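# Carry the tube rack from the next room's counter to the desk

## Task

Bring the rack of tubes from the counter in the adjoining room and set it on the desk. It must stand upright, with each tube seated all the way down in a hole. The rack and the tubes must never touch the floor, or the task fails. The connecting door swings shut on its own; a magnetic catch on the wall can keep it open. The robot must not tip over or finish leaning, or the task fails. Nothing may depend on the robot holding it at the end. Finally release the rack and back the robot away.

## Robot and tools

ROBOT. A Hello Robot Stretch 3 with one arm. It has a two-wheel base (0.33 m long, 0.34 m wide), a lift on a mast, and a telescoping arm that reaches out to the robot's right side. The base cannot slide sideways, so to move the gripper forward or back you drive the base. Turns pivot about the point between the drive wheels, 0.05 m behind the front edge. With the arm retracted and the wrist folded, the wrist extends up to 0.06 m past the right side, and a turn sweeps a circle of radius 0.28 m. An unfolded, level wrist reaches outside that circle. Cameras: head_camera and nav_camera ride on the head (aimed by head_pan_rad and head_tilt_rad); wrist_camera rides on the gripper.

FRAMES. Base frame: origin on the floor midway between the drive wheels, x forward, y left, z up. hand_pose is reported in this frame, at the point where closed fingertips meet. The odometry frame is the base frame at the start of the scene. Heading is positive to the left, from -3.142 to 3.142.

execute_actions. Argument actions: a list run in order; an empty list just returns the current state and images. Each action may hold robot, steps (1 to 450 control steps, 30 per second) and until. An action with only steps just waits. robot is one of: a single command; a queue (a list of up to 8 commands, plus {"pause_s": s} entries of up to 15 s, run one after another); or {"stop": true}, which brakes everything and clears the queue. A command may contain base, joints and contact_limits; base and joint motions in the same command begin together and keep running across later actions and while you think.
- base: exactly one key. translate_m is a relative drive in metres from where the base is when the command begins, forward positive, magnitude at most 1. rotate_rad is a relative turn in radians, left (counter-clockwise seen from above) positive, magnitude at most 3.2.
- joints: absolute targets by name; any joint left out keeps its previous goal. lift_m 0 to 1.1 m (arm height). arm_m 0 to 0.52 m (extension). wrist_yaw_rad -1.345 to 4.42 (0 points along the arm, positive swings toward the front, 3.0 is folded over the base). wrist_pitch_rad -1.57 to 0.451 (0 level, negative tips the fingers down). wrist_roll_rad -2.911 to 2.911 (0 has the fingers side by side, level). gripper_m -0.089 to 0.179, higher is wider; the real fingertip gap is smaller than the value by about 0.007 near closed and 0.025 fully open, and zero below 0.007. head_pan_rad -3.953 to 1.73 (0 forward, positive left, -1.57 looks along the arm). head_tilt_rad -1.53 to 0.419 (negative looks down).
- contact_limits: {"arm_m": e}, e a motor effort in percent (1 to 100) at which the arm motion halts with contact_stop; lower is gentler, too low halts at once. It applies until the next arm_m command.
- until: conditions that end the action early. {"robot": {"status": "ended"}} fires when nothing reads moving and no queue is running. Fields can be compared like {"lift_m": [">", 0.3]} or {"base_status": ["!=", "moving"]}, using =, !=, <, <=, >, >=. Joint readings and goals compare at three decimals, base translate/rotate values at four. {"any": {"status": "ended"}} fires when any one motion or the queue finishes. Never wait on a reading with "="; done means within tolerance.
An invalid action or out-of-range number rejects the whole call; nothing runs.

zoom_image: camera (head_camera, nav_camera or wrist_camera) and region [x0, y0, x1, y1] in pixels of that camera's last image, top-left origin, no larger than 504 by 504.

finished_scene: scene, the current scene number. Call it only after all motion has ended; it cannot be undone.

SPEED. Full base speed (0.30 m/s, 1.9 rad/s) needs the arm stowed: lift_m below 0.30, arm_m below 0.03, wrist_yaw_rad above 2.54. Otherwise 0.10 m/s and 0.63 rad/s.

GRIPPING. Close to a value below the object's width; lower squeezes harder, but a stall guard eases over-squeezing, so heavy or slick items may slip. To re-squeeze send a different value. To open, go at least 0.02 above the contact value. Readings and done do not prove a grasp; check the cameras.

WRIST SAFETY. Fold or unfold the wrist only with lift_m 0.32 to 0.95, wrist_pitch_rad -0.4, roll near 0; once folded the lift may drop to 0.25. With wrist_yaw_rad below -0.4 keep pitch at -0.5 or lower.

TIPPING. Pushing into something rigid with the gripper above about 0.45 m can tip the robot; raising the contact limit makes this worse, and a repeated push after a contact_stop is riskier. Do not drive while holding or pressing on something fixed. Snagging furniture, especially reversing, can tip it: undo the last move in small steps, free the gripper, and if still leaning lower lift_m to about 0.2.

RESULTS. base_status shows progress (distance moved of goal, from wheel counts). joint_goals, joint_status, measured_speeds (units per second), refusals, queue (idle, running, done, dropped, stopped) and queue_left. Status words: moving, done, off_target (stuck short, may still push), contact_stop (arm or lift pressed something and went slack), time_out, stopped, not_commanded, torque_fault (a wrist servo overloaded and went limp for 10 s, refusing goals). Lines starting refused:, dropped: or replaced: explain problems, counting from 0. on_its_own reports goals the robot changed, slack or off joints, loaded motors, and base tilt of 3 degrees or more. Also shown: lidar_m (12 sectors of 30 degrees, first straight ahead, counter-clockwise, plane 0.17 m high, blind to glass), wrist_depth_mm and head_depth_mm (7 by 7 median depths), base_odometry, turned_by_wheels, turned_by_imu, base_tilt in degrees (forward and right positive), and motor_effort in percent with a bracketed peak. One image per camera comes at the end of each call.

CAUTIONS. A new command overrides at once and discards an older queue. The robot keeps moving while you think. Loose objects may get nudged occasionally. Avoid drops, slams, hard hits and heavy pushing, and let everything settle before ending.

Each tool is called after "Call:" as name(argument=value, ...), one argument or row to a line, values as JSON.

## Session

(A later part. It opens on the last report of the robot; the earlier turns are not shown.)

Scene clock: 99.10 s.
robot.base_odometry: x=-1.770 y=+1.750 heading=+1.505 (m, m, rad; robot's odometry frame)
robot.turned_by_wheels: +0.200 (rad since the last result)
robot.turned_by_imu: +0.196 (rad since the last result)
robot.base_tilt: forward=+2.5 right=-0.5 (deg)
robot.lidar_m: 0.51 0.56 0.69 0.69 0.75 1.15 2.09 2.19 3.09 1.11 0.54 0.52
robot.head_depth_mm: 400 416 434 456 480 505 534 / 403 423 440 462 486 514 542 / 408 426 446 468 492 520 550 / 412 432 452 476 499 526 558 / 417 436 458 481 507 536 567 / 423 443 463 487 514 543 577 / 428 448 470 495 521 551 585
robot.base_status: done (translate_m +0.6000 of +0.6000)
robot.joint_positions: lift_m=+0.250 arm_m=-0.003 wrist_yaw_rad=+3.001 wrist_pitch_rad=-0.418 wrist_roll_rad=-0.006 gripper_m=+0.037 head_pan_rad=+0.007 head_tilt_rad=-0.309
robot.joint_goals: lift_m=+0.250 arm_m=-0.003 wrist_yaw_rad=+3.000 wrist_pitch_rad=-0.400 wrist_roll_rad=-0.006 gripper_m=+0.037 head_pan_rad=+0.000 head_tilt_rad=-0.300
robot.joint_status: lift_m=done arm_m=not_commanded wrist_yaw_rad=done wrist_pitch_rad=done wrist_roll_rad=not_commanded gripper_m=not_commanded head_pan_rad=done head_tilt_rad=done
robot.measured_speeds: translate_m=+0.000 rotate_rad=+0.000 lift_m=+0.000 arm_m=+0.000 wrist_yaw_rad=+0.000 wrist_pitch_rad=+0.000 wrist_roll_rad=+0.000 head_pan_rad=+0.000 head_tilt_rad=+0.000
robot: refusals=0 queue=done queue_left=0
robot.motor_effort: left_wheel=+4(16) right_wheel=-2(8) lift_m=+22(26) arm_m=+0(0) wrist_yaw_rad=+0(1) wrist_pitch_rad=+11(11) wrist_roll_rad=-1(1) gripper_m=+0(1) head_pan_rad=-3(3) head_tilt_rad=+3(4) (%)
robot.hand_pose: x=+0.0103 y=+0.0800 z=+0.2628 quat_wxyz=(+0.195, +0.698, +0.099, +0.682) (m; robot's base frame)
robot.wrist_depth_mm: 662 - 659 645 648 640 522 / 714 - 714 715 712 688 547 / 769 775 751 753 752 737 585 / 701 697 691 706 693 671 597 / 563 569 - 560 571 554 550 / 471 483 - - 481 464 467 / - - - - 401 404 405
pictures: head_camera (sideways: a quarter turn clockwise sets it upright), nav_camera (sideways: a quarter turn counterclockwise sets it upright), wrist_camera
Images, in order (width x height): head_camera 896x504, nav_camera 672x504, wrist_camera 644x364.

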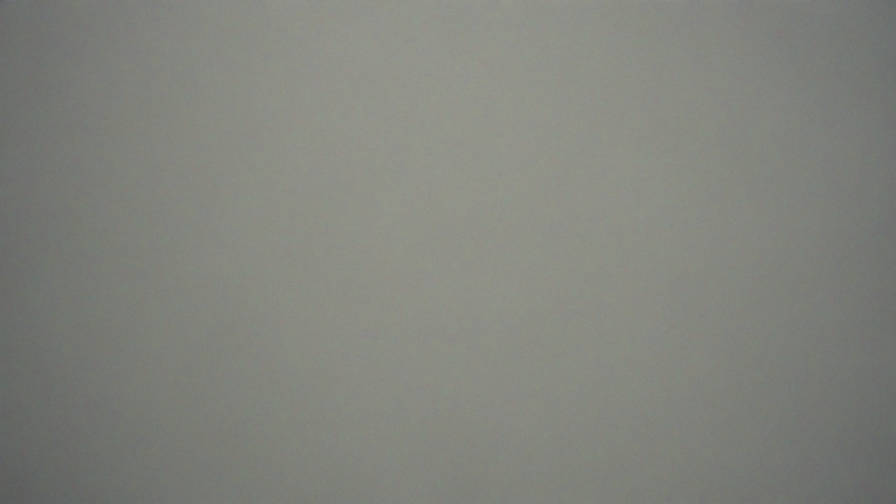

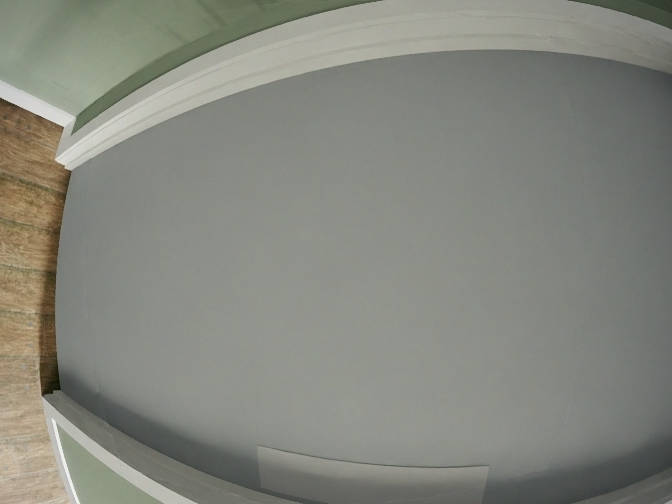

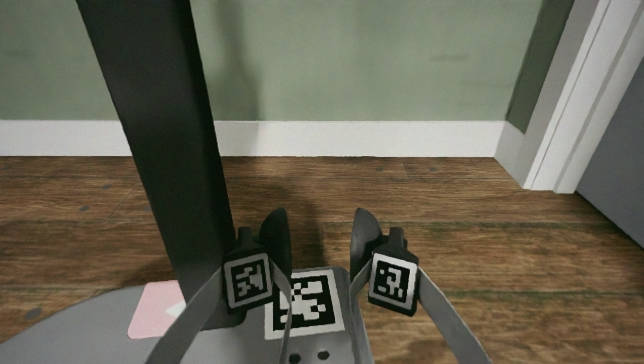

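Call:
execute_actions(
  actions=[
    {"robot":[{"base":{"translate_m":0.40},"joints":{"head_pan_rad":-0.5,"head_tilt_rad":-0.9}},{"joints":{"lift_m":0.32}},{"base":{"translate_m":0.25}}],"steps":450,"until":{"robot":{"status":"ended"}}},
  ],
)

Scene clock: 109.40 s.
robot.base_odometry: x=-1.727 y=+2.398 heading=+1.506 (m, m, rad; robot's odometry frame)
robot.turned_by_wheels: +0.001 (rad since the last result)
robot.turned_by_imu: -0.160 (rad since the last result)
robot.base_tilt: forward=+2.3 right=-0.6 (deg)
robot.lidar_m: - - 0.15 0.19 0.65 0.87 2.32 2.58 3.27 0.22 0.15 -
robot.head_depth_mm: - - - - - - 864 / - - - - - - 1064 / - - - - - - - / - - - - - - - / - - - - - - - / - - - - - - - / - - - - - - -
robot.base_status: off_target (translate_m +0.2498 of +0.2500)
robot.joint_positions: lift_m=+0.320 arm_m=-0.003 wrist_yaw_rad=+3.001 wrist_pitch_rad=-0.419 wrist_roll_rad=-0.006 gripper_m=+0.037 head_pan_rad=-0.529 head_tilt_rad=-0.922
robot.joint_goals: lift_m=+0.320 arm_m=-0.003 wrist_yaw_rad=+3.000 wrist_pitch_rad=-0.400 wrist_roll_rad=-0.006 gripper_m=+0.037 head_pan_rad=-0.500 head_tilt_rad=-0.900
robot.joint_status: lift_m=done arm_m=not_commanded wrist_yaw_rad=done wrist_pitch_rad=done wrist_roll_rad=not_commanded gripper_m=not_commanded head_pan_rad=done head_tilt_rad=done
robot.measured_speeds: translate_m=+0.000 rotate_rad=+0.000 lift_m=+0.000 arm_m=+0.000 wrist_yaw_rad=+0.000 wrist_pitch_rad=+0.000 wrist_roll_rad=+0.000 head_pan_rad=+0.000 head_tilt_rad=+0.000
robot: refusals=0 queue=done queue_left=0
robot.on_its_own: left_wheel is at rest, and its effort (+62) is outside its rest range (-18 to +18)
robot.motor_effort: left_wheel=+62(89) right_wheel=+7(31) lift_m=+26(31) arm_m=+1(1) wrist_yaw_rad=-1(18) wrist_pitch_rad=+12(12) wrist_roll_rad=-1(1) gripper_m=-1(1) head_pan_rad=+12(27) head_tilt_rad=+9(26) (%)
robot.hand_pose: x=+0.0101 y=+0.0800 z=+0.3325 quat_wxyz=(+0.195, +0.698, +0.099, +0.682) (m; robot's base frame)
robot.wrist_depth_mm: 548 - 573 376 138 85 61 / 585 - 613 409 143 86 62 / 626 648 687 446 147 88 63 / 685 707 718 498 151 89 64 / 663 653 - 553 142 91 64 / 559 557 - 519 132 93 65 / 477 489 - - 184 90 66
pictures: head_camera (sideways: a quarter turn clockwise sets it upright), nav_camera (sideways: a quarter turn counterclockwise sets it upright), wrist_camera
Images, in order (width x height): head_camera 896x504, nav_camera 672x504, wrist_camera 644x364.

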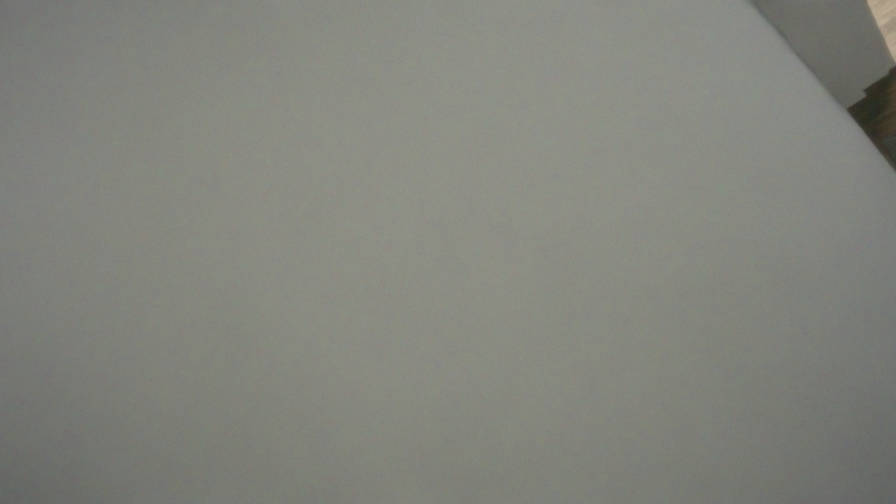

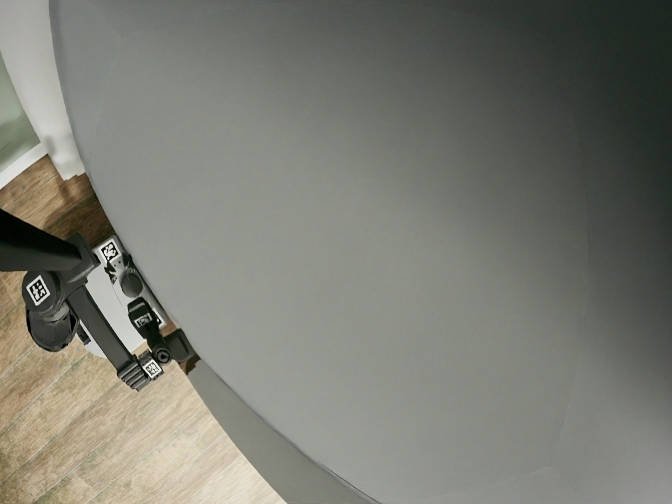

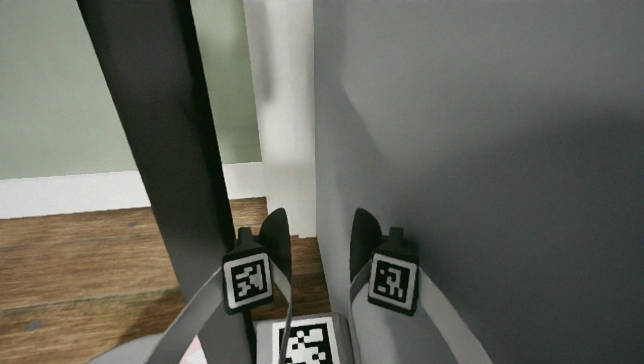

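Call:
execute_actions(
  actions=[
    {"robot":[{"base":{"translate_m":-0.5},"joints":{"head_pan_rad":-1.57,"head_tilt_rad":-1.0}},{"base":{"rotate_rad":1.68}}],"steps":450,"until":{"robot":{"status":"ended"}}},
  ],
)

Scene clock: 128.70 s.
robot.base_odometry: x=-1.760 y=+1.899 heading=-3.099 (m, m, rad; robot's odometry frame)
robot.turned_by_wheels: +1.679 (rad since the last result)
robot.turned_by_imu: +1.678 (rad since the last result)
robot.base_tilt: forward=+2.5 right=-0.6 (deg)
robot.lidar_m: 0.62 0.66 0.96 2.05 2.18 3.19 1.41 0.62 0.56 0.55 0.58 0.63
robot.head_depth_mm: 466 544 657 825 1093 1230 1114 / 470 551 666 841 1144 1245 1123 / 474 556 672 856 1163 1239 - / 479 562 684 870 1198 1232 - / 483 569 691 881 1217 1224 1097 / 488 574 704 906 1241 1220 1096 / 492 582 709 913 1230 1218 1097
robot.base_status: done (rotate_rad +1.6798 of +1.6800)
robot.joint_positions: lift_m=+0.320 arm_m=-0.003 wrist_yaw_rad=+3.001 wrist_pitch_rad=-0.419 wrist_roll_rad=-0.006 gripper_m=+0.037 head_pan_rad=-1.563 head_tilt_rad=-1.001
robot.joint_goals: lift_m=+0.320 arm_m=-0.003 wrist_yaw_rad=+3.000 wrist_pitch_rad=-0.400 wrist_roll_rad=-0.006 gripper_m=+0.037 head_pan_rad=-1.570 head_tilt_rad=-1.000
robot.joint_status: lift_m=done arm_m=not_commanded wrist_yaw_rad=done wrist_pitch_rad=done wrist_roll_rad=not_commanded gripper_m=not_commanded head_pan_rad=done head_tilt_rad=done
robot.measured_speeds: translate_m=+0.000 rotate_rad=+0.000 lift_m=+0.000 arm_m=+0.000 wrist_yaw_rad=+0.000 wrist_pitch_rad=+0.000 wrist_roll_rad=+0.000 head_pan_rad=+0.000 head_tilt_rad=+0.000
robot: refusals=0 queue=done queue_left=0
robot.motor_effort: left_wheel=-4(62) right_wheel=+3(8) lift_m=+27(26) arm_m=+0(0) wrist_yaw_rad=+0(1) wrist_pitch_rad=+12(12) wrist_roll_rad=-1(1) gripper_m=+0(0) head_pan_rad=-3(51) head_tilt_rad=+1(9) (%)
robot.hand_pose: x=+0.0101 y=+0.0800 z=+0.3325 quat_wxyz=(+0.195, +0.698, +0.099, +0.682) (m; robot's base frame)
robot.wrist_depth_mm: - - - - - - 682 / - - - - - - 697 / - - - - - 961 692 / 840 833 830 825 822 830 671 / 655 665 - 652 671 660 638 / 560 544 - 553 579 558 558 / 475 490 - - 472 474 475
pictures: head_camera (sideways: a quarter turn clockwise sets it upright), nav_camera (sideways: a quarter turn counterclockwise sets it upright), wrist_camera
Images, in order (width x height): head_camera 896x504, nav_camera 672x504, wrist_camera 644x364.

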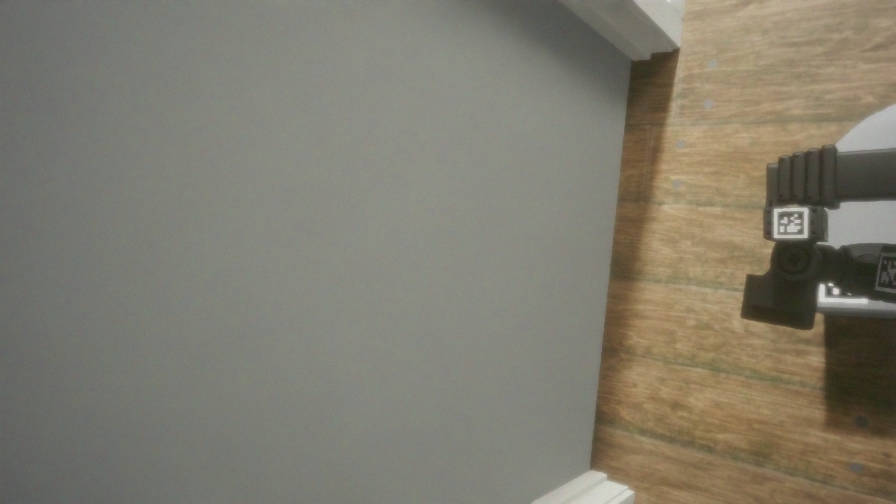

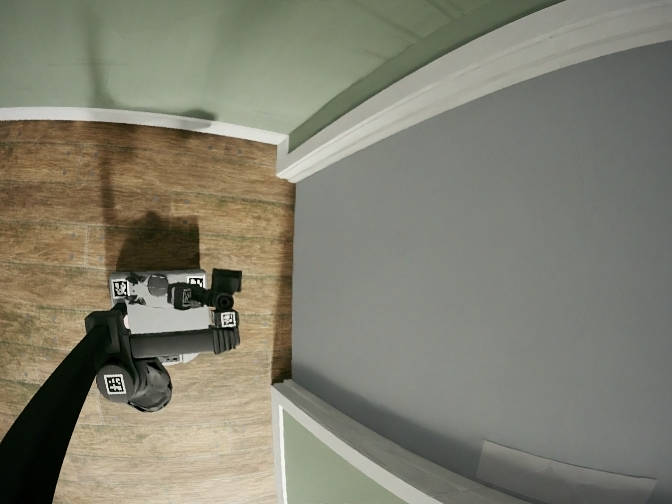

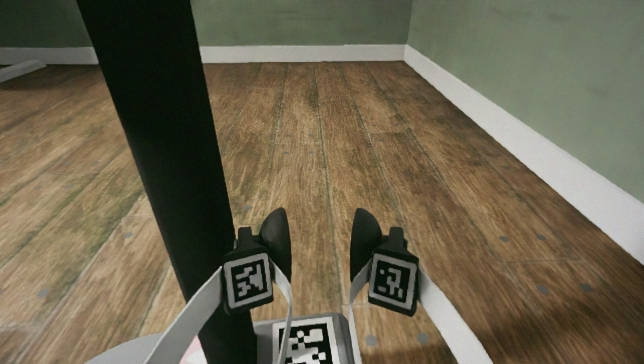

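Call:
execute_actions(
  actions=[
    {"robot":[{"base":{"translate_m":-0.2}},{"joints":{"arm_m":0.25}},{"joints":{"arm_m":0.5},"contact_limits":{"arm_m":40}}],"steps":450,"until":{"robot":{"status":"ended"}}},
  ],
)

Scene clock: 141.90 s.
robot.base_odometry: x=-1.561 y=+1.908 heading=-3.098 (m, m, rad; robot's odometry frame)
robot.turned_by_wheels: +0.000 (rad since the last result)
robot.turned_by_imu: -0.015 (rad since the last result)
robot.base_tilt: forward=+2.4 right=-0.5 (deg)
robot.lidar_m: 0.82 0.87 1.25 2.07 2.20 2.99 1.40 0.60 0.49 0.69 0.69 0.80
robot.head_depth_mm: 682 2243 1856 702 901 1212 1124 / 654 775 1014 1583 997 1201 1132 / 639 756 925 1175 1394 1257 - / 625 737 894 1178 1403 1236 1143 / 611 719 873 1111 1357 1225 1125 / 599 705 847 1064 1325 1224 1097 / 587 686 820 1026 1305 1213 1094
robot.base_status: done (translate_m -0.2000 of -0.2000)
robot.joint_positions: lift_m=+0.320 arm_m=+0.498 wrist_yaw_rad=+3.159 wrist_pitch_rad=-0.419 wrist_roll_rad=-0.006 gripper_m=+0.037 head_pan_rad=-1.564 head_tilt_rad=-0.999
robot.joint_goals: lift_m=+0.320 arm_m=+0.500 wrist_yaw_rad=+3.087 wrist_pitch_rad=-0.400 wrist_roll_rad=-0.006 gripper_m=+0.037 head_pan_rad=-1.570 head_tilt_rad=-1.000
robot.joint_status: lift_m=done arm_m=done wrist_yaw_rad=done wrist_pitch_rad=done wrist_roll_rad=not_commanded gripper_m=not_commanded head_pan_rad=done head_tilt_rad=done
robot.measured_speeds: translate_m=+0.000 rotate_rad=+0.000 lift_m=+0.000 arm_m=+0.000 wrist_yaw_rad=+0.000 wrist_pitch_rad=+0.000 wrist_roll_rad=+0.000 head_pan_rad=+0.000 head_tilt_rad=+0.000
robot: refusals=0 queue=done queue_left=0
robot.on_its_own: wrist_yaw_rad is held at +3.087, not at your +3.000, by its stall guard, which is still easing; arm_m is at rest, and its effort (+19) is outside its rest range (-14 to +14)
robot.motor_effort: left_wheel=+7(11) right_wheel=-4(9) lift_m=+24(33) arm_m=+19(34) wrist_yaw_rad=-59(70) wrist_pitch_rad=+12(13) wrist_roll_rad=-1(1) gripper_m=+0(0) head_pan_rad=-2(2) head_tilt_rad=-1(0) (%)
robot.contact_limits: arm_m 37 (drawing in: default 16, maximum 26; extending or still: default 23, maximum 37)
robot.hand_pose: x=-0.0252 y=-0.4184 z=+0.3326 quat_wxyz=(+0.141, +0.688, +0.154, +0.695) (m; robot's base frame)
robot.wrist_depth_mm: - - - - - - - / - - - - - - - / - - - - - - - / 830 842 - - 817 828 831 / 660 659 657 - 678 666 668 / 554 562 - 543 574 558 556 / 475 478 476 475 480 483 473
pictures: head_camera (sideways: a quarter turn clockwise sets it upright), nav_camera (sideways: a quarter turn counterclockwise sets it upright), wrist_camera
Images, in order (width x height): head_camera 896x504, nav_camera 672x504, wrist_camera 644x364.

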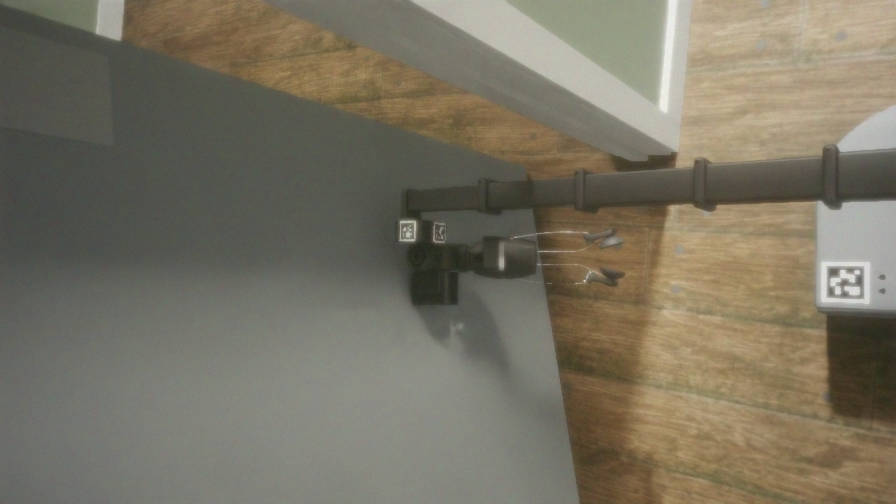

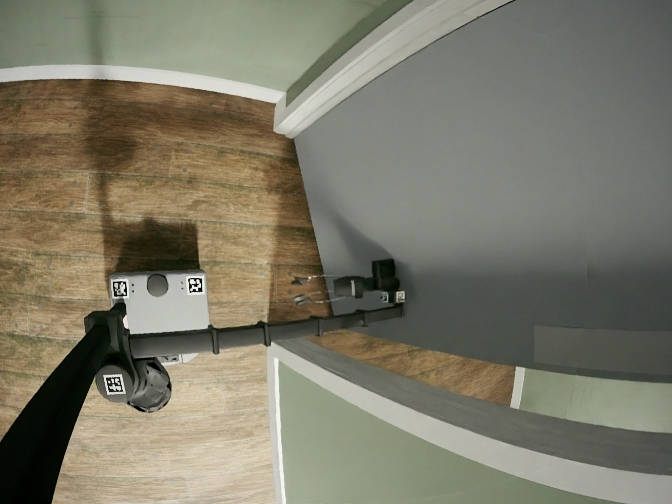

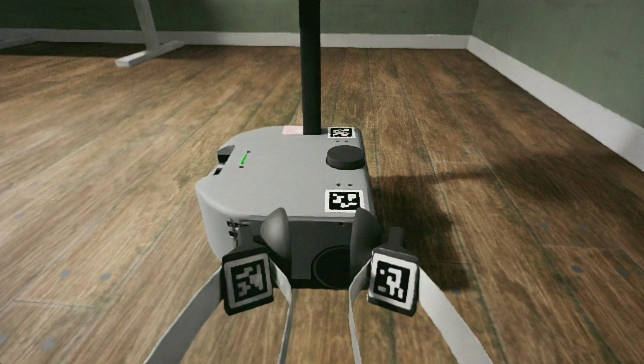

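Call:
execute_actions(
  actions=[
    {"robot":[{"joints":{"arm_m":0.0,"wrist_yaw_rad":3.0}},{"base":{"translate_m":0.12},"joints":{"head_pan_rad":-3.1,"head_tilt_rad":-0.9,"lift_m":0.32}},{"base":{"rotate_rad":1.58}},{"base":{"translate_m":-0.45}}],"steps":450,"until":{"robot":{"status":"ended"}}},
  ],
)

Scene clock: 168.17 s.
robot.base_odometry: x=-1.702 y=+2.312 heading=-1.518 (m, m, rad; robot's odometry frame)
robot.turned_by_wheels: +1.580 (rad since the last result)
robot.turned_by_imu: +1.571 (rad since the last result)
robot.base_tilt: forward=+3.0 right=+0.7 (deg)
robot.lidar_m: 2.47 2.50 3.16 0.36 0.36 0.31 0.27 0.27 0.33 0.52 0.71 1.02
robot.head_depth_mm: - 287 325 407 541 805 1147 / - - 317 393 517 755 1123 / - - 308 380 495 706 - / - - 304 368 475 664 - / - - 300 357 456 634 885 / - - 296 346 438 600 908 / - - 292 336 423 570 872
robot.base_status: moving (translate_m -0.4102 of -0.4500)
robot.joint_positions: lift_m=+0.320 arm_m=+0.000 wrist_yaw_rad=+3.001 wrist_pitch_rad=-0.418 wrist_roll_rad=-0.005 gripper_m=+0.037 head_pan_rad=-3.094 head_tilt_rad=-0.899
robot.joint_goals: lift_m=+0.320 arm_m=+0.000 wrist_yaw_rad=+3.000 wrist_pitch_rad=-0.400 wrist_roll_rad=-0.005 gripper_m=+0.037 head_pan_rad=-3.100 head_tilt_rad=-0.900
robot.joint_status: lift_m=done arm_m=done wrist_yaw_rad=done wrist_pitch_rad=done wrist_roll_rad=not_commanded gripper_m=not_commanded head_pan_rad=done head_tilt_rad=done
robot.measured_speeds: translate_m=-0.100 rotate_rad=-0.001 lift_m=+0.000 arm_m=+0.000 wrist_yaw_rad=+0.000 wrist_pitch_rad=+0.000 wrist_roll_rad=+0.000 head_pan_rad=+0.000 head_tilt_rad=+0.000
robot: refusals=0 queue=running queue_left=0
robot.motor_effort: left_wheel=-31(81) right_wheel=-30(39) lift_m=+25(24) arm_m=-1(17) wrist_yaw_rad=-1(69) wrist_pitch_rad=+11(12) wrist_roll_rad=-1(1) gripper_m=+0(0) head_pan_rad=-3(35) head_tilt_rad=+0(9) (%)
robot.hand_pose: x=+0.0103 y=+0.0769 z=+0.3326 quat_wxyz=(+0.195, +0.698, +0.099, +0.682) (m; robot's base frame)
robot.wrist_depth_mm: - - 357 - - - - / - - 385 - - - - / - - 421 - - - - / 815 810 463 836 829 802 835 / 645 668 - 655 680 652 660 / 469 560 - 555 570 556 547 / 449 494 - - 472 476 475
pictures: head_camera (sideways: a quarter turn clockwise sets it upright), nav_camera (sideways: a quarter turn counterclockwise sets it upright), wrist_camera
Images, in order (width x height): head_camera 896x504, nav_camera 672x504, wrist_camera 644x364.

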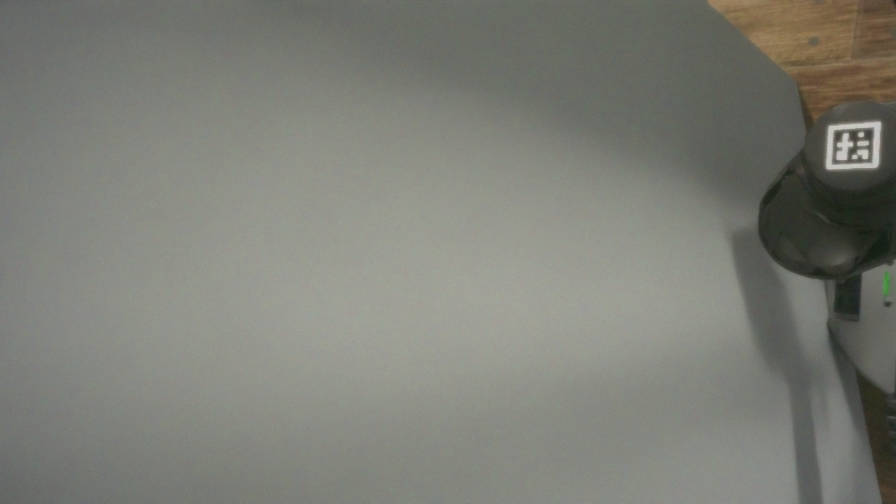

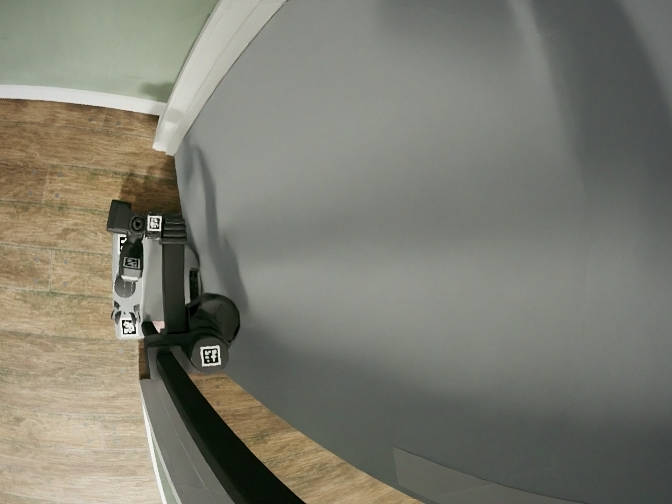

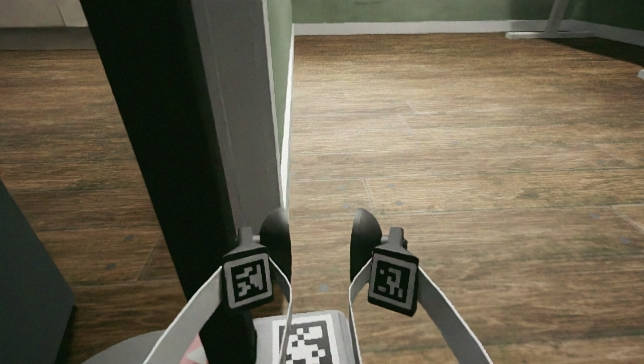

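Call:
execute_actions(
  actions=[
    {"robot":{"base":{"translate_m":-0.25}},"steps":200,"until":{"robot":{"status":"ended"}}},
  ],
)

Scene clock: 173.37 s.
robot.base_odometry: x=-1.717 y=+2.601 heading=-1.519 (m, m, rad; robot's odometry frame)
robot.turned_by_wheels: +0.000 (rad since the last result)
robot.turned_by_imu: -0.004 (rad since the last result)
robot.base_tilt: forward=+2.4 right=-0.5 (deg)
robot.lidar_m: 2.75 2.75 0.39 0.59 2.64 0.49 0.29 0.25 0.25 0.29 0.51 1.00
robot.head_depth_mm: 378 1879 2157 1788 1501 1305 1136 / 336 405 510 1624 1490 1292 1158 / 304 359 439 565 788 1242 - / 287 321 383 474 625 910 - / - 296 340 411 518 703 945 / - - 306 362 443 570 776 / - - 289 323 386 480 633
robot.base_status: off_target (translate_m -0.2499 of -0.2500)
robot.joint_positions: lift_m=+0.320 arm_m=+0.000 wrist_yaw_rad=+3.001 wrist_pitch_rad=-0.418 wrist_roll_rad=-0.005 gripper_m=+0.037 head_pan_rad=-3.094 head_tilt_rad=-0.899
robot.joint_goals: lift_m=+0.320 arm_m=+0.000 wrist_yaw_rad=+3.000 wrist_pitch_rad=-0.400 wrist_roll_rad=-0.005 gripper_m=+0.037 head_pan_rad=-3.100 head_tilt_rad=-0.900
robot.joint_status: lift_m=done arm_m=done wrist_yaw_rad=done wrist_pitch_rad=done wrist_roll_rad=not_commanded gripper_m=not_commanded head_pan_rad=done head_tilt_rad=done
robot.measured_speeds: translate_m=+0.000 rotate_rad=+0.000 lift_m=+0.000 arm_m=+0.000 wrist_yaw_rad=+0.000 wrist_pitch_rad=+0.000 wrist_roll_rad=+0.000 head_pan_rad=+0.000 head_tilt_rad=+0.000
robot: refusals=0 queue=done queue_left=0
robot.on_its_own: left_wheel is at rest, and its effort (-24) is outside its rest range (-18 to +18)
robot.motor_effort: left_wheel=-24(42) right_wheel=-12(34) lift_m=+24(25) arm_m=-1(2) wrist_yaw_rad=-1(1) wrist_pitch_rad=+12(12) wrist_roll_rad=-1(1) gripper_m=+0(1) head_pan_rad=-2(3) head_tilt_rad=+0(0) (%)
robot.hand_pose: x=+0.0103 y=+0.0769 z=+0.3326 quat_wxyz=(+0.195, +0.698, +0.099, +0.682) (m; robot's base frame)
robot.wrist_depth_mm: - - - - 383 - - / - - - - 419 - - / - - - - 454 - - / 821 828 820 779 506 817 816 / 665 675 - 665 561 663 651 / 554 540 - 562 567 561 549 / 477 489 - - 472 476 475
pictures: head_camera (sideways: a quarter turn clockwise sets it upright), nav_camera (sideways: a quarter turn counterclockwise sets it upright), wrist_camera
Images, in order (width x height): head_camera 896x504, nav_camera 672x504, wrist_camera 644x364.

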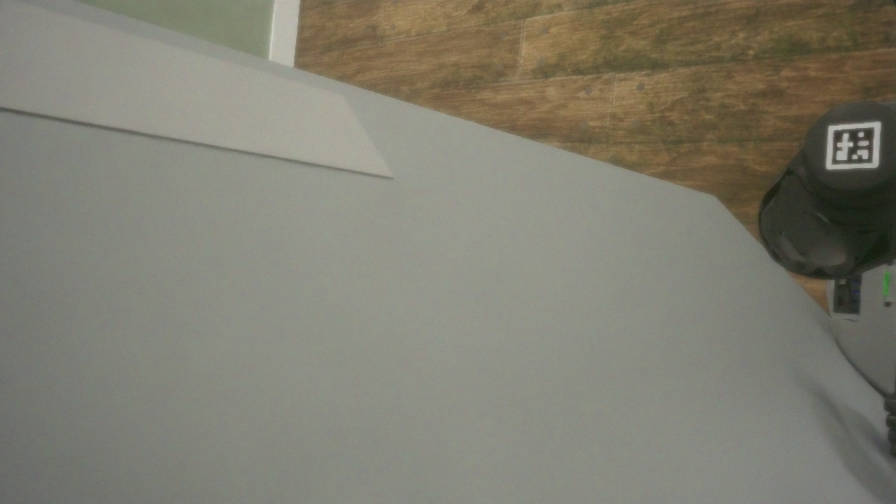

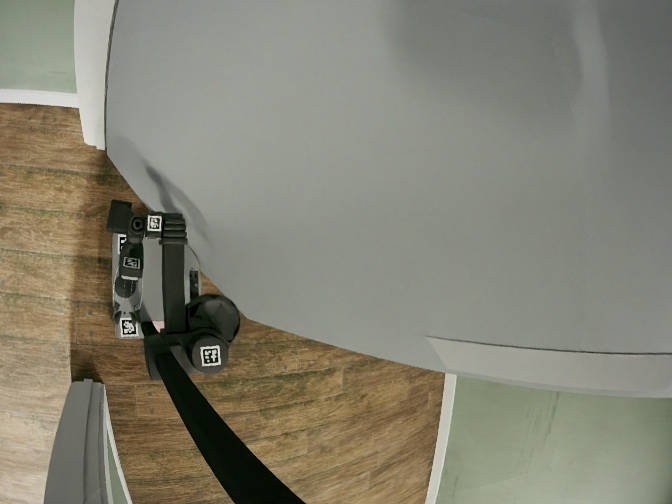

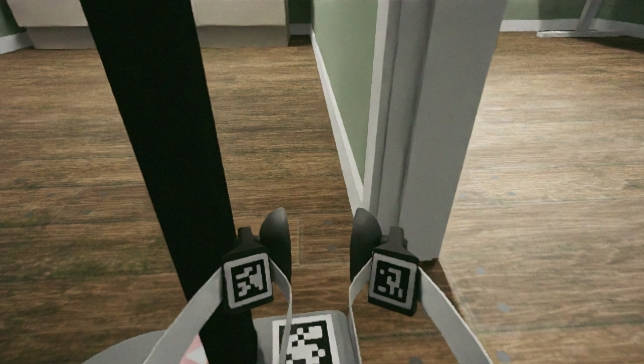

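Call:
execute_actions(
  actions=[
    {"robot":[{"base":{"translate_m":-0.35},"joints":{"head_pan_rad":-2.0,"head_tilt_rad":-0.7}},{"joints":{"arm_m":0.3},"contact_limits":{"arm_m":37}}],"steps":400,"until":{"robot":{"status":"ended"}}},
  ],
)

Scene clock: 182.80 s.
robot.base_odometry: x=-1.735 y=+2.951 heading=-1.518 (m, m, rad; robot's odometry frame)
robot.turned_by_wheels: +0.000 (rad since the last result)
robot.turned_by_imu: -0.006 (rad since the last result)
robot.base_tilt: forward=+1.5 right=-1.9 (deg)
robot.lidar_m: 3.10 0.60 0.70 2.34 2.22 1.69 1.66 0.86 0.49 0.47 0.49 0.71
robot.head_depth_mm: 662 754 865 1022 1246 1408 1224 / 491 553 650 935 1145 1374 1223 / 465 521 593 691 819 1029 1207 / 444 494 557 642 751 908 1148 / 423 469 524 598 692 822 1018 / 404 445 497 560 646 753 951 / 387 425 472 530 601 699 813
robot.base_status: done (translate_m -0.3500 of -0.3500)
robot.joint_positions: lift_m=+0.320 arm_m=+0.275 wrist_yaw_rad=+3.113 wrist_pitch_rad=-0.420 wrist_roll_rad=-0.005 gripper_m=+0.037 head_pan_rad=-2.007 head_tilt_rad=-0.703
robot.joint_goals: lift_m=+0.320 arm_m=+0.276 wrist_yaw_rad=+3.000 wrist_pitch_rad=-0.400 wrist_roll_rad=-0.005 gripper_m=+0.037 head_pan_rad=-2.000 head_tilt_rad=-0.700
robot.joint_status: lift_m=done arm_m=contact_stop wrist_yaw_rad=done wrist_pitch_rad=done wrist_roll_rad=not_commanded gripper_m=not_commanded head_pan_rad=done head_tilt_rad=done
robot.measured_speeds: translate_m=+0.000 rotate_rad=+0.001 lift_m=+0.003 arm_m=-0.032 wrist_yaw_rad=-0.879 wrist_pitch_rad=+0.000 wrist_roll_rad=+0.000 head_pan_rad=+0.000 head_tilt_rad=+0.000
robot: refusals=0 queue=dropped queue_left=0
robot.on_its_own: arm_m is slack since a contact_stop, until your next command for it (your +0.300 is given up)
robot.motor_effort: left_wheel=+4(38) right_wheel=+1(18) lift_m=+33(37) arm_m=+15(38) wrist_yaw_rad=-66(92) wrist_pitch_rad=+13(13) wrist_roll_rad=-1(1) gripper_m=+0(0) head_pan_rad=+3(36) head_tilt_rad=+1(14) (%)
robot.contact_limits: arm_m 37 (drawing in: default 16, maximum 26; extending or still: default 23, maximum 37)
robot.hand_pose: x=-0.0148 y=-0.1963 z=+0.3319 quat_wxyz=(+0.157, +0.691, +0.138, +0.691) (m; robot's base frame)
robot.wrist_depth_mm: - - - - - 884 623 / - - - - - 867 662 / - - - - - 875 770 / 817 802 855 864 818 794 799 / 641 651 - - 683 676 671 / 548 574 - - 575 564 563 / 477 - - - 485 483 491
pictures: head_camera (sideways: a quarter turn clockwise sets it upright), nav_camera (sideways: a quarter turn counterclockwise sets it upright), wrist_camera
Images, in order (width x height): head_camera 896x504, nav_camera 672x504, wrist_camera 644x364.

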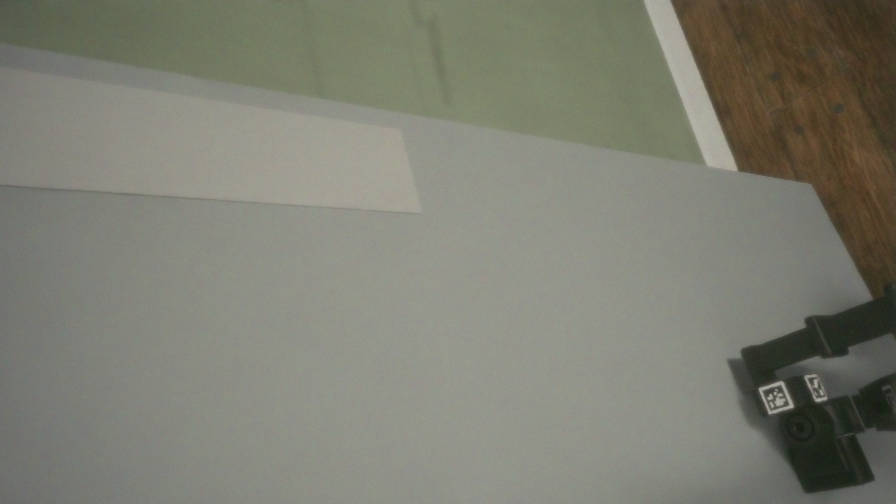

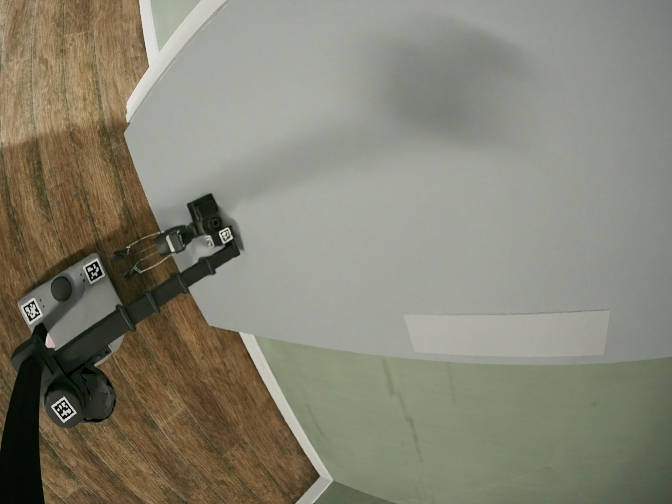

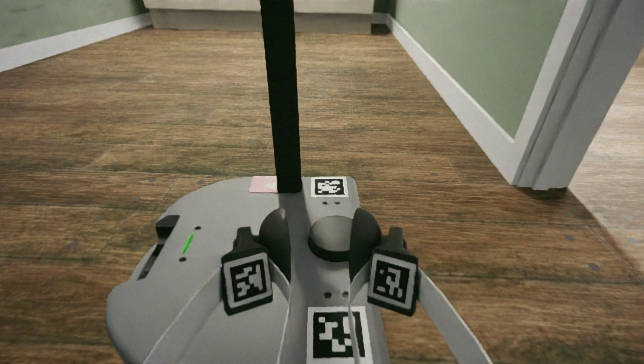

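Call:
execute_actions(
  actions=[
    {"robot":[{"joints":{"arm_m":0.12}},{"base":{"translate_m":-0.22}},{"joints":{"arm_m":0.45},"contact_limits":{"arm_m":30}}],"steps":400,"until":{"robot":{"status":"ended"}}},
  ],
)

Scene clock: 196.73 s.
robot.base_odometry: x=-1.747 y=+3.171 heading=-1.518 (m, m, rad; robot's odometry frame)
robot.turned_by_wheels: +0.000 (rad since the last result)
robot.turned_by_imu: -0.010 (rad since the last result)
robot.base_tilt: forward=+2.1 right=-0.9 (deg)
robot.lidar_m: 2.99 0.79 1.02 2.58 1.95 1.47 1.44 0.84 0.49 0.47 0.48 0.65
robot.head_depth_mm: 635 718 831 990 1201 1405 1233 / 604 682 784 924 1108 1345 1218 / 579 651 743 858 1028 1275 1219 / 555 622 702 809 954 1167 1207 / 406 451 506 581 678 813 1007 / 388 428 480 544 630 738 949 / 371 409 455 512 585 687 792
robot.base_status: done (translate_m -0.2200 of -0.2200)
robot.joint_positions: lift_m=+0.320 arm_m=+0.271 wrist_yaw_rad=+3.108 wrist_pitch_rad=-0.420 wrist_roll_rad=-0.005 gripper_m=+0.037 head_pan_rad=-2.006 head_tilt_rad=-0.702
robot.joint_goals: lift_m=+0.320 arm_m=+0.272 wrist_yaw_rad=+3.000 wrist_pitch_rad=-0.400 wrist_roll_rad=-0.005 gripper_m=+0.037 head_pan_rad=-2.000 head_tilt_rad=-0.700
robot.joint_status: lift_m=done arm_m=contact_stop wrist_yaw_rad=done wrist_pitch_rad=done wrist_roll_rad=not_commanded gripper_m=not_commanded head_pan_rad=done head_tilt_rad=done
robot.measured_speeds: translate_m=+0.000 rotate_rad=-0.002 lift_m=+0.000 arm_m=-0.034 wrist_yaw_rad=-0.400 wrist_pitch_rad=+0.000 wrist_roll_rad=+0.000 head_pan_rad=+0.000 head_tilt_rad=+0.000
robot: refusals=0 queue=dropped queue_left=0
robot.on_its_own: arm_m is slack since a contact_stop, until your next command for it (your +0.450 is given up)
robot.motor_effort: left_wheel=+12(17) right_wheel=+0(12) lift_m=+33(35) arm_m=+18(33) wrist_yaw_rad=-79(92) wrist_pitch_rad=+13(13) wrist_roll_rad=-1(1) gripper_m=+0(1) head_pan_rad=+2(3) head_tilt_rad=+0(1) (%)
robot.contact_limits: arm_m 30 (drawing in: default 16, maximum 26; extending or still: default 23, maximum 37)
robot.hand_pose: x=-0.0137 y=-0.1915 z=+0.3319 quat_wxyz=(+0.159, +0.692, +0.136, +0.691) (m; robot's base frame)
robot.wrist_depth_mm: - - - - - - 833 / - - - - - - 835 / - - - - - - 813 / 824 823 873 865 816 825 789 / 654 663 - - 688 670 670 / 566 582 - - 572 547 553 / 481 - - - 481 475 483
pictures: head_camera (sideways: a quarter turn clockwise sets it upright), nav_camera (sideways: a quarter turn counterclockwise sets it upright), wrist_camera
Images, in order (width x height): head_camera 896x504, nav_camera 672x504, wrist_camera 644x364.

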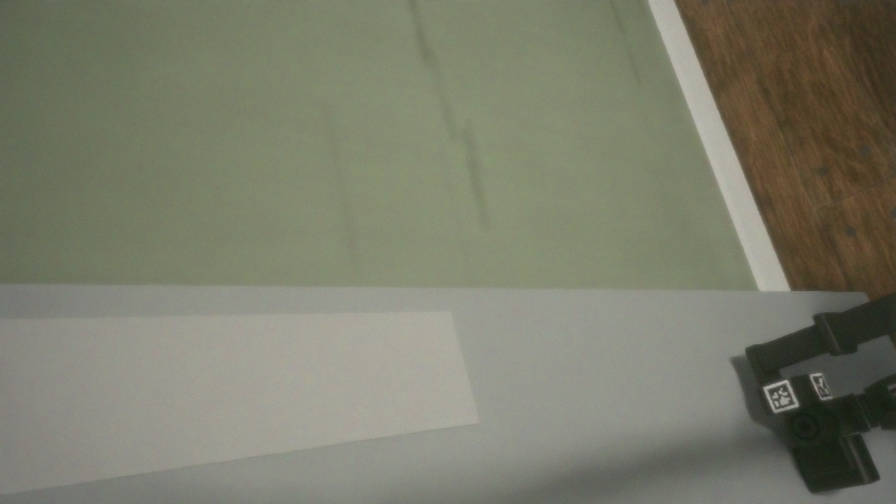

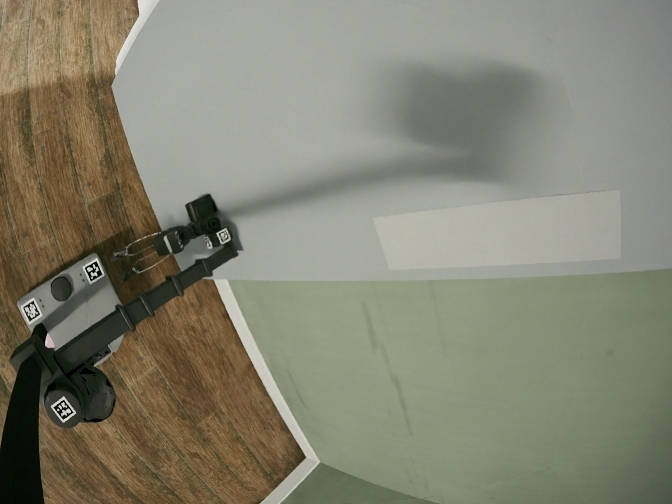

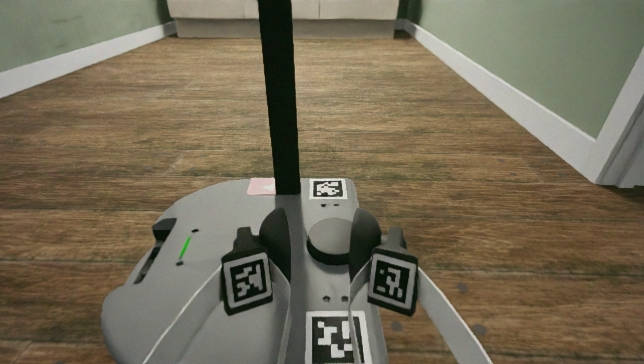

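Call:
execute_actions(
  actions=[
    {"robot":[{"joints":{"arm_m":0.0,"wrist_yaw_rad":3.0,"head_pan_rad":0,"head_tilt_rad":-0.3}},{"joints":{"lift_m":0.25}},{"base":{"translate_m":-0.3}}],"steps":400,"until":{"robot":{"status":"ended"}}},
    {"steps":45},
  ],
)

Scene clock: 207.90 s.
robot.base_odometry: x=-1.763 y=+3.470 heading=-1.518 (m, m, rad; robot's odometry frame)
robot.turned_by_wheels: +0.000 (rad since the last result)
robot.turned_by_imu: -0.002 (rad since the last result)
robot.base_tilt: forward=+2.4 right=-0.4 (deg)
robot.lidar_m: 2.95 1.06 1.47 2.54 1.54 1.17 1.14 0.82 0.62 0.48 0.49 0.66
robot.head_depth_mm: 1975 1938 1907 1855 1812 1760 1253 / 2962 3050 2832 2769 2593 2121 1623 / 3245 3343 3550 3735 3072 2106 1612 / 3269 3374 3543 3768 2994 2088 1600 / 3250 3437 3556 3737 2993 2068 1589 / 3258 3409 3554 3740 2968 2059 1596 / 3217 3397 3565 3735 2881 1976 1525
robot.base_status: done (translate_m -0.3000 of -0.3000)
robot.joint_positions: lift_m=+0.250 arm_m=+0.000 wrist_yaw_rad=+3.001 wrist_pitch_rad=-0.420 wrist_roll_rad=-0.005 gripper_m=+0.037 head_pan_rad=-0.007 head_tilt_rad=-0.309
robot.joint_goals: lift_m=+0.250 arm_m=+0.000 wrist_yaw_rad=+3.000 wrist_pitch_rad=-0.400 wrist_roll_rad=-0.005 gripper_m=+0.037 head_pan_rad=+0.000 head_tilt_rad=-0.300
robot.joint_status: lift_m=done arm_m=done wrist_yaw_rad=done wrist_pitch_rad=done wrist_roll_rad=not_commanded gripper_m=not_commanded head_pan_rad=done head_tilt_rad=done
robot.measured_speeds: translate_m=+0.000 rotate_rad=+0.000 lift_m=+0.000 arm_m=+0.000 wrist_yaw_rad=+0.000 wrist_pitch_rad=+0.000 wrist_roll_rad=+0.000 head_pan_rad=+0.000 head_tilt_rad=+0.000
robot: refusals=0 queue=done queue_left=0
robot.motor_effort: left_wheel=+1(13) right_wheel=-1(12) lift_m=+22(34) arm_m=-2(20) wrist_yaw_rad=+0(64) wrist_pitch_rad=+12(12) wrist_roll_rad=-1(1) gripper_m=+0(0) head_pan_rad=+3(34) head_tilt_rad=+3(24) (%)
robot.hand_pose: x=+0.0102 y=+0.0768 z=+0.2625 quat_wxyz=(+0.196, +0.698, +0.099, +0.682) (m; robot's base frame)
robot.wrist_depth_mm: - - - - - - - / - - - - - - - / 923 955 933 930 948 912 950 / 700 705 695 696 695 685 692 / 571 564 - 560 568 559 564 / 472 485 - - 481 463 471 / - - - - 405 400 398
pictures: head_camera (sideways: a quarter turn clockwise sets it upright), nav_camera (sideways: a quarter turn counterclockwise sets it upright), wrist_camera
Images, in order (width x height): head_camera 896x504, nav_camera 672x504, wrist_camera 644x364.

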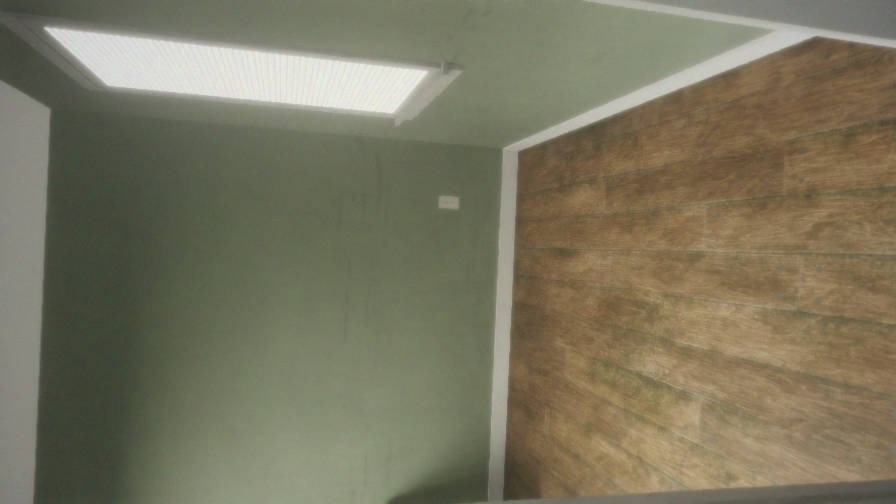

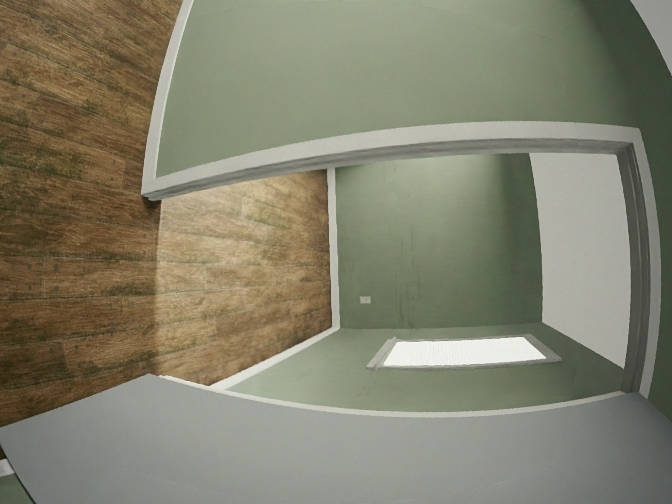

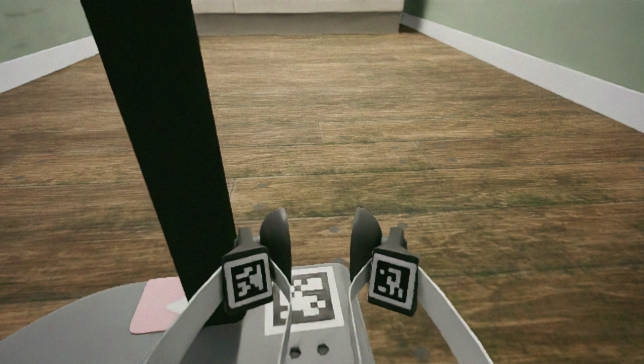

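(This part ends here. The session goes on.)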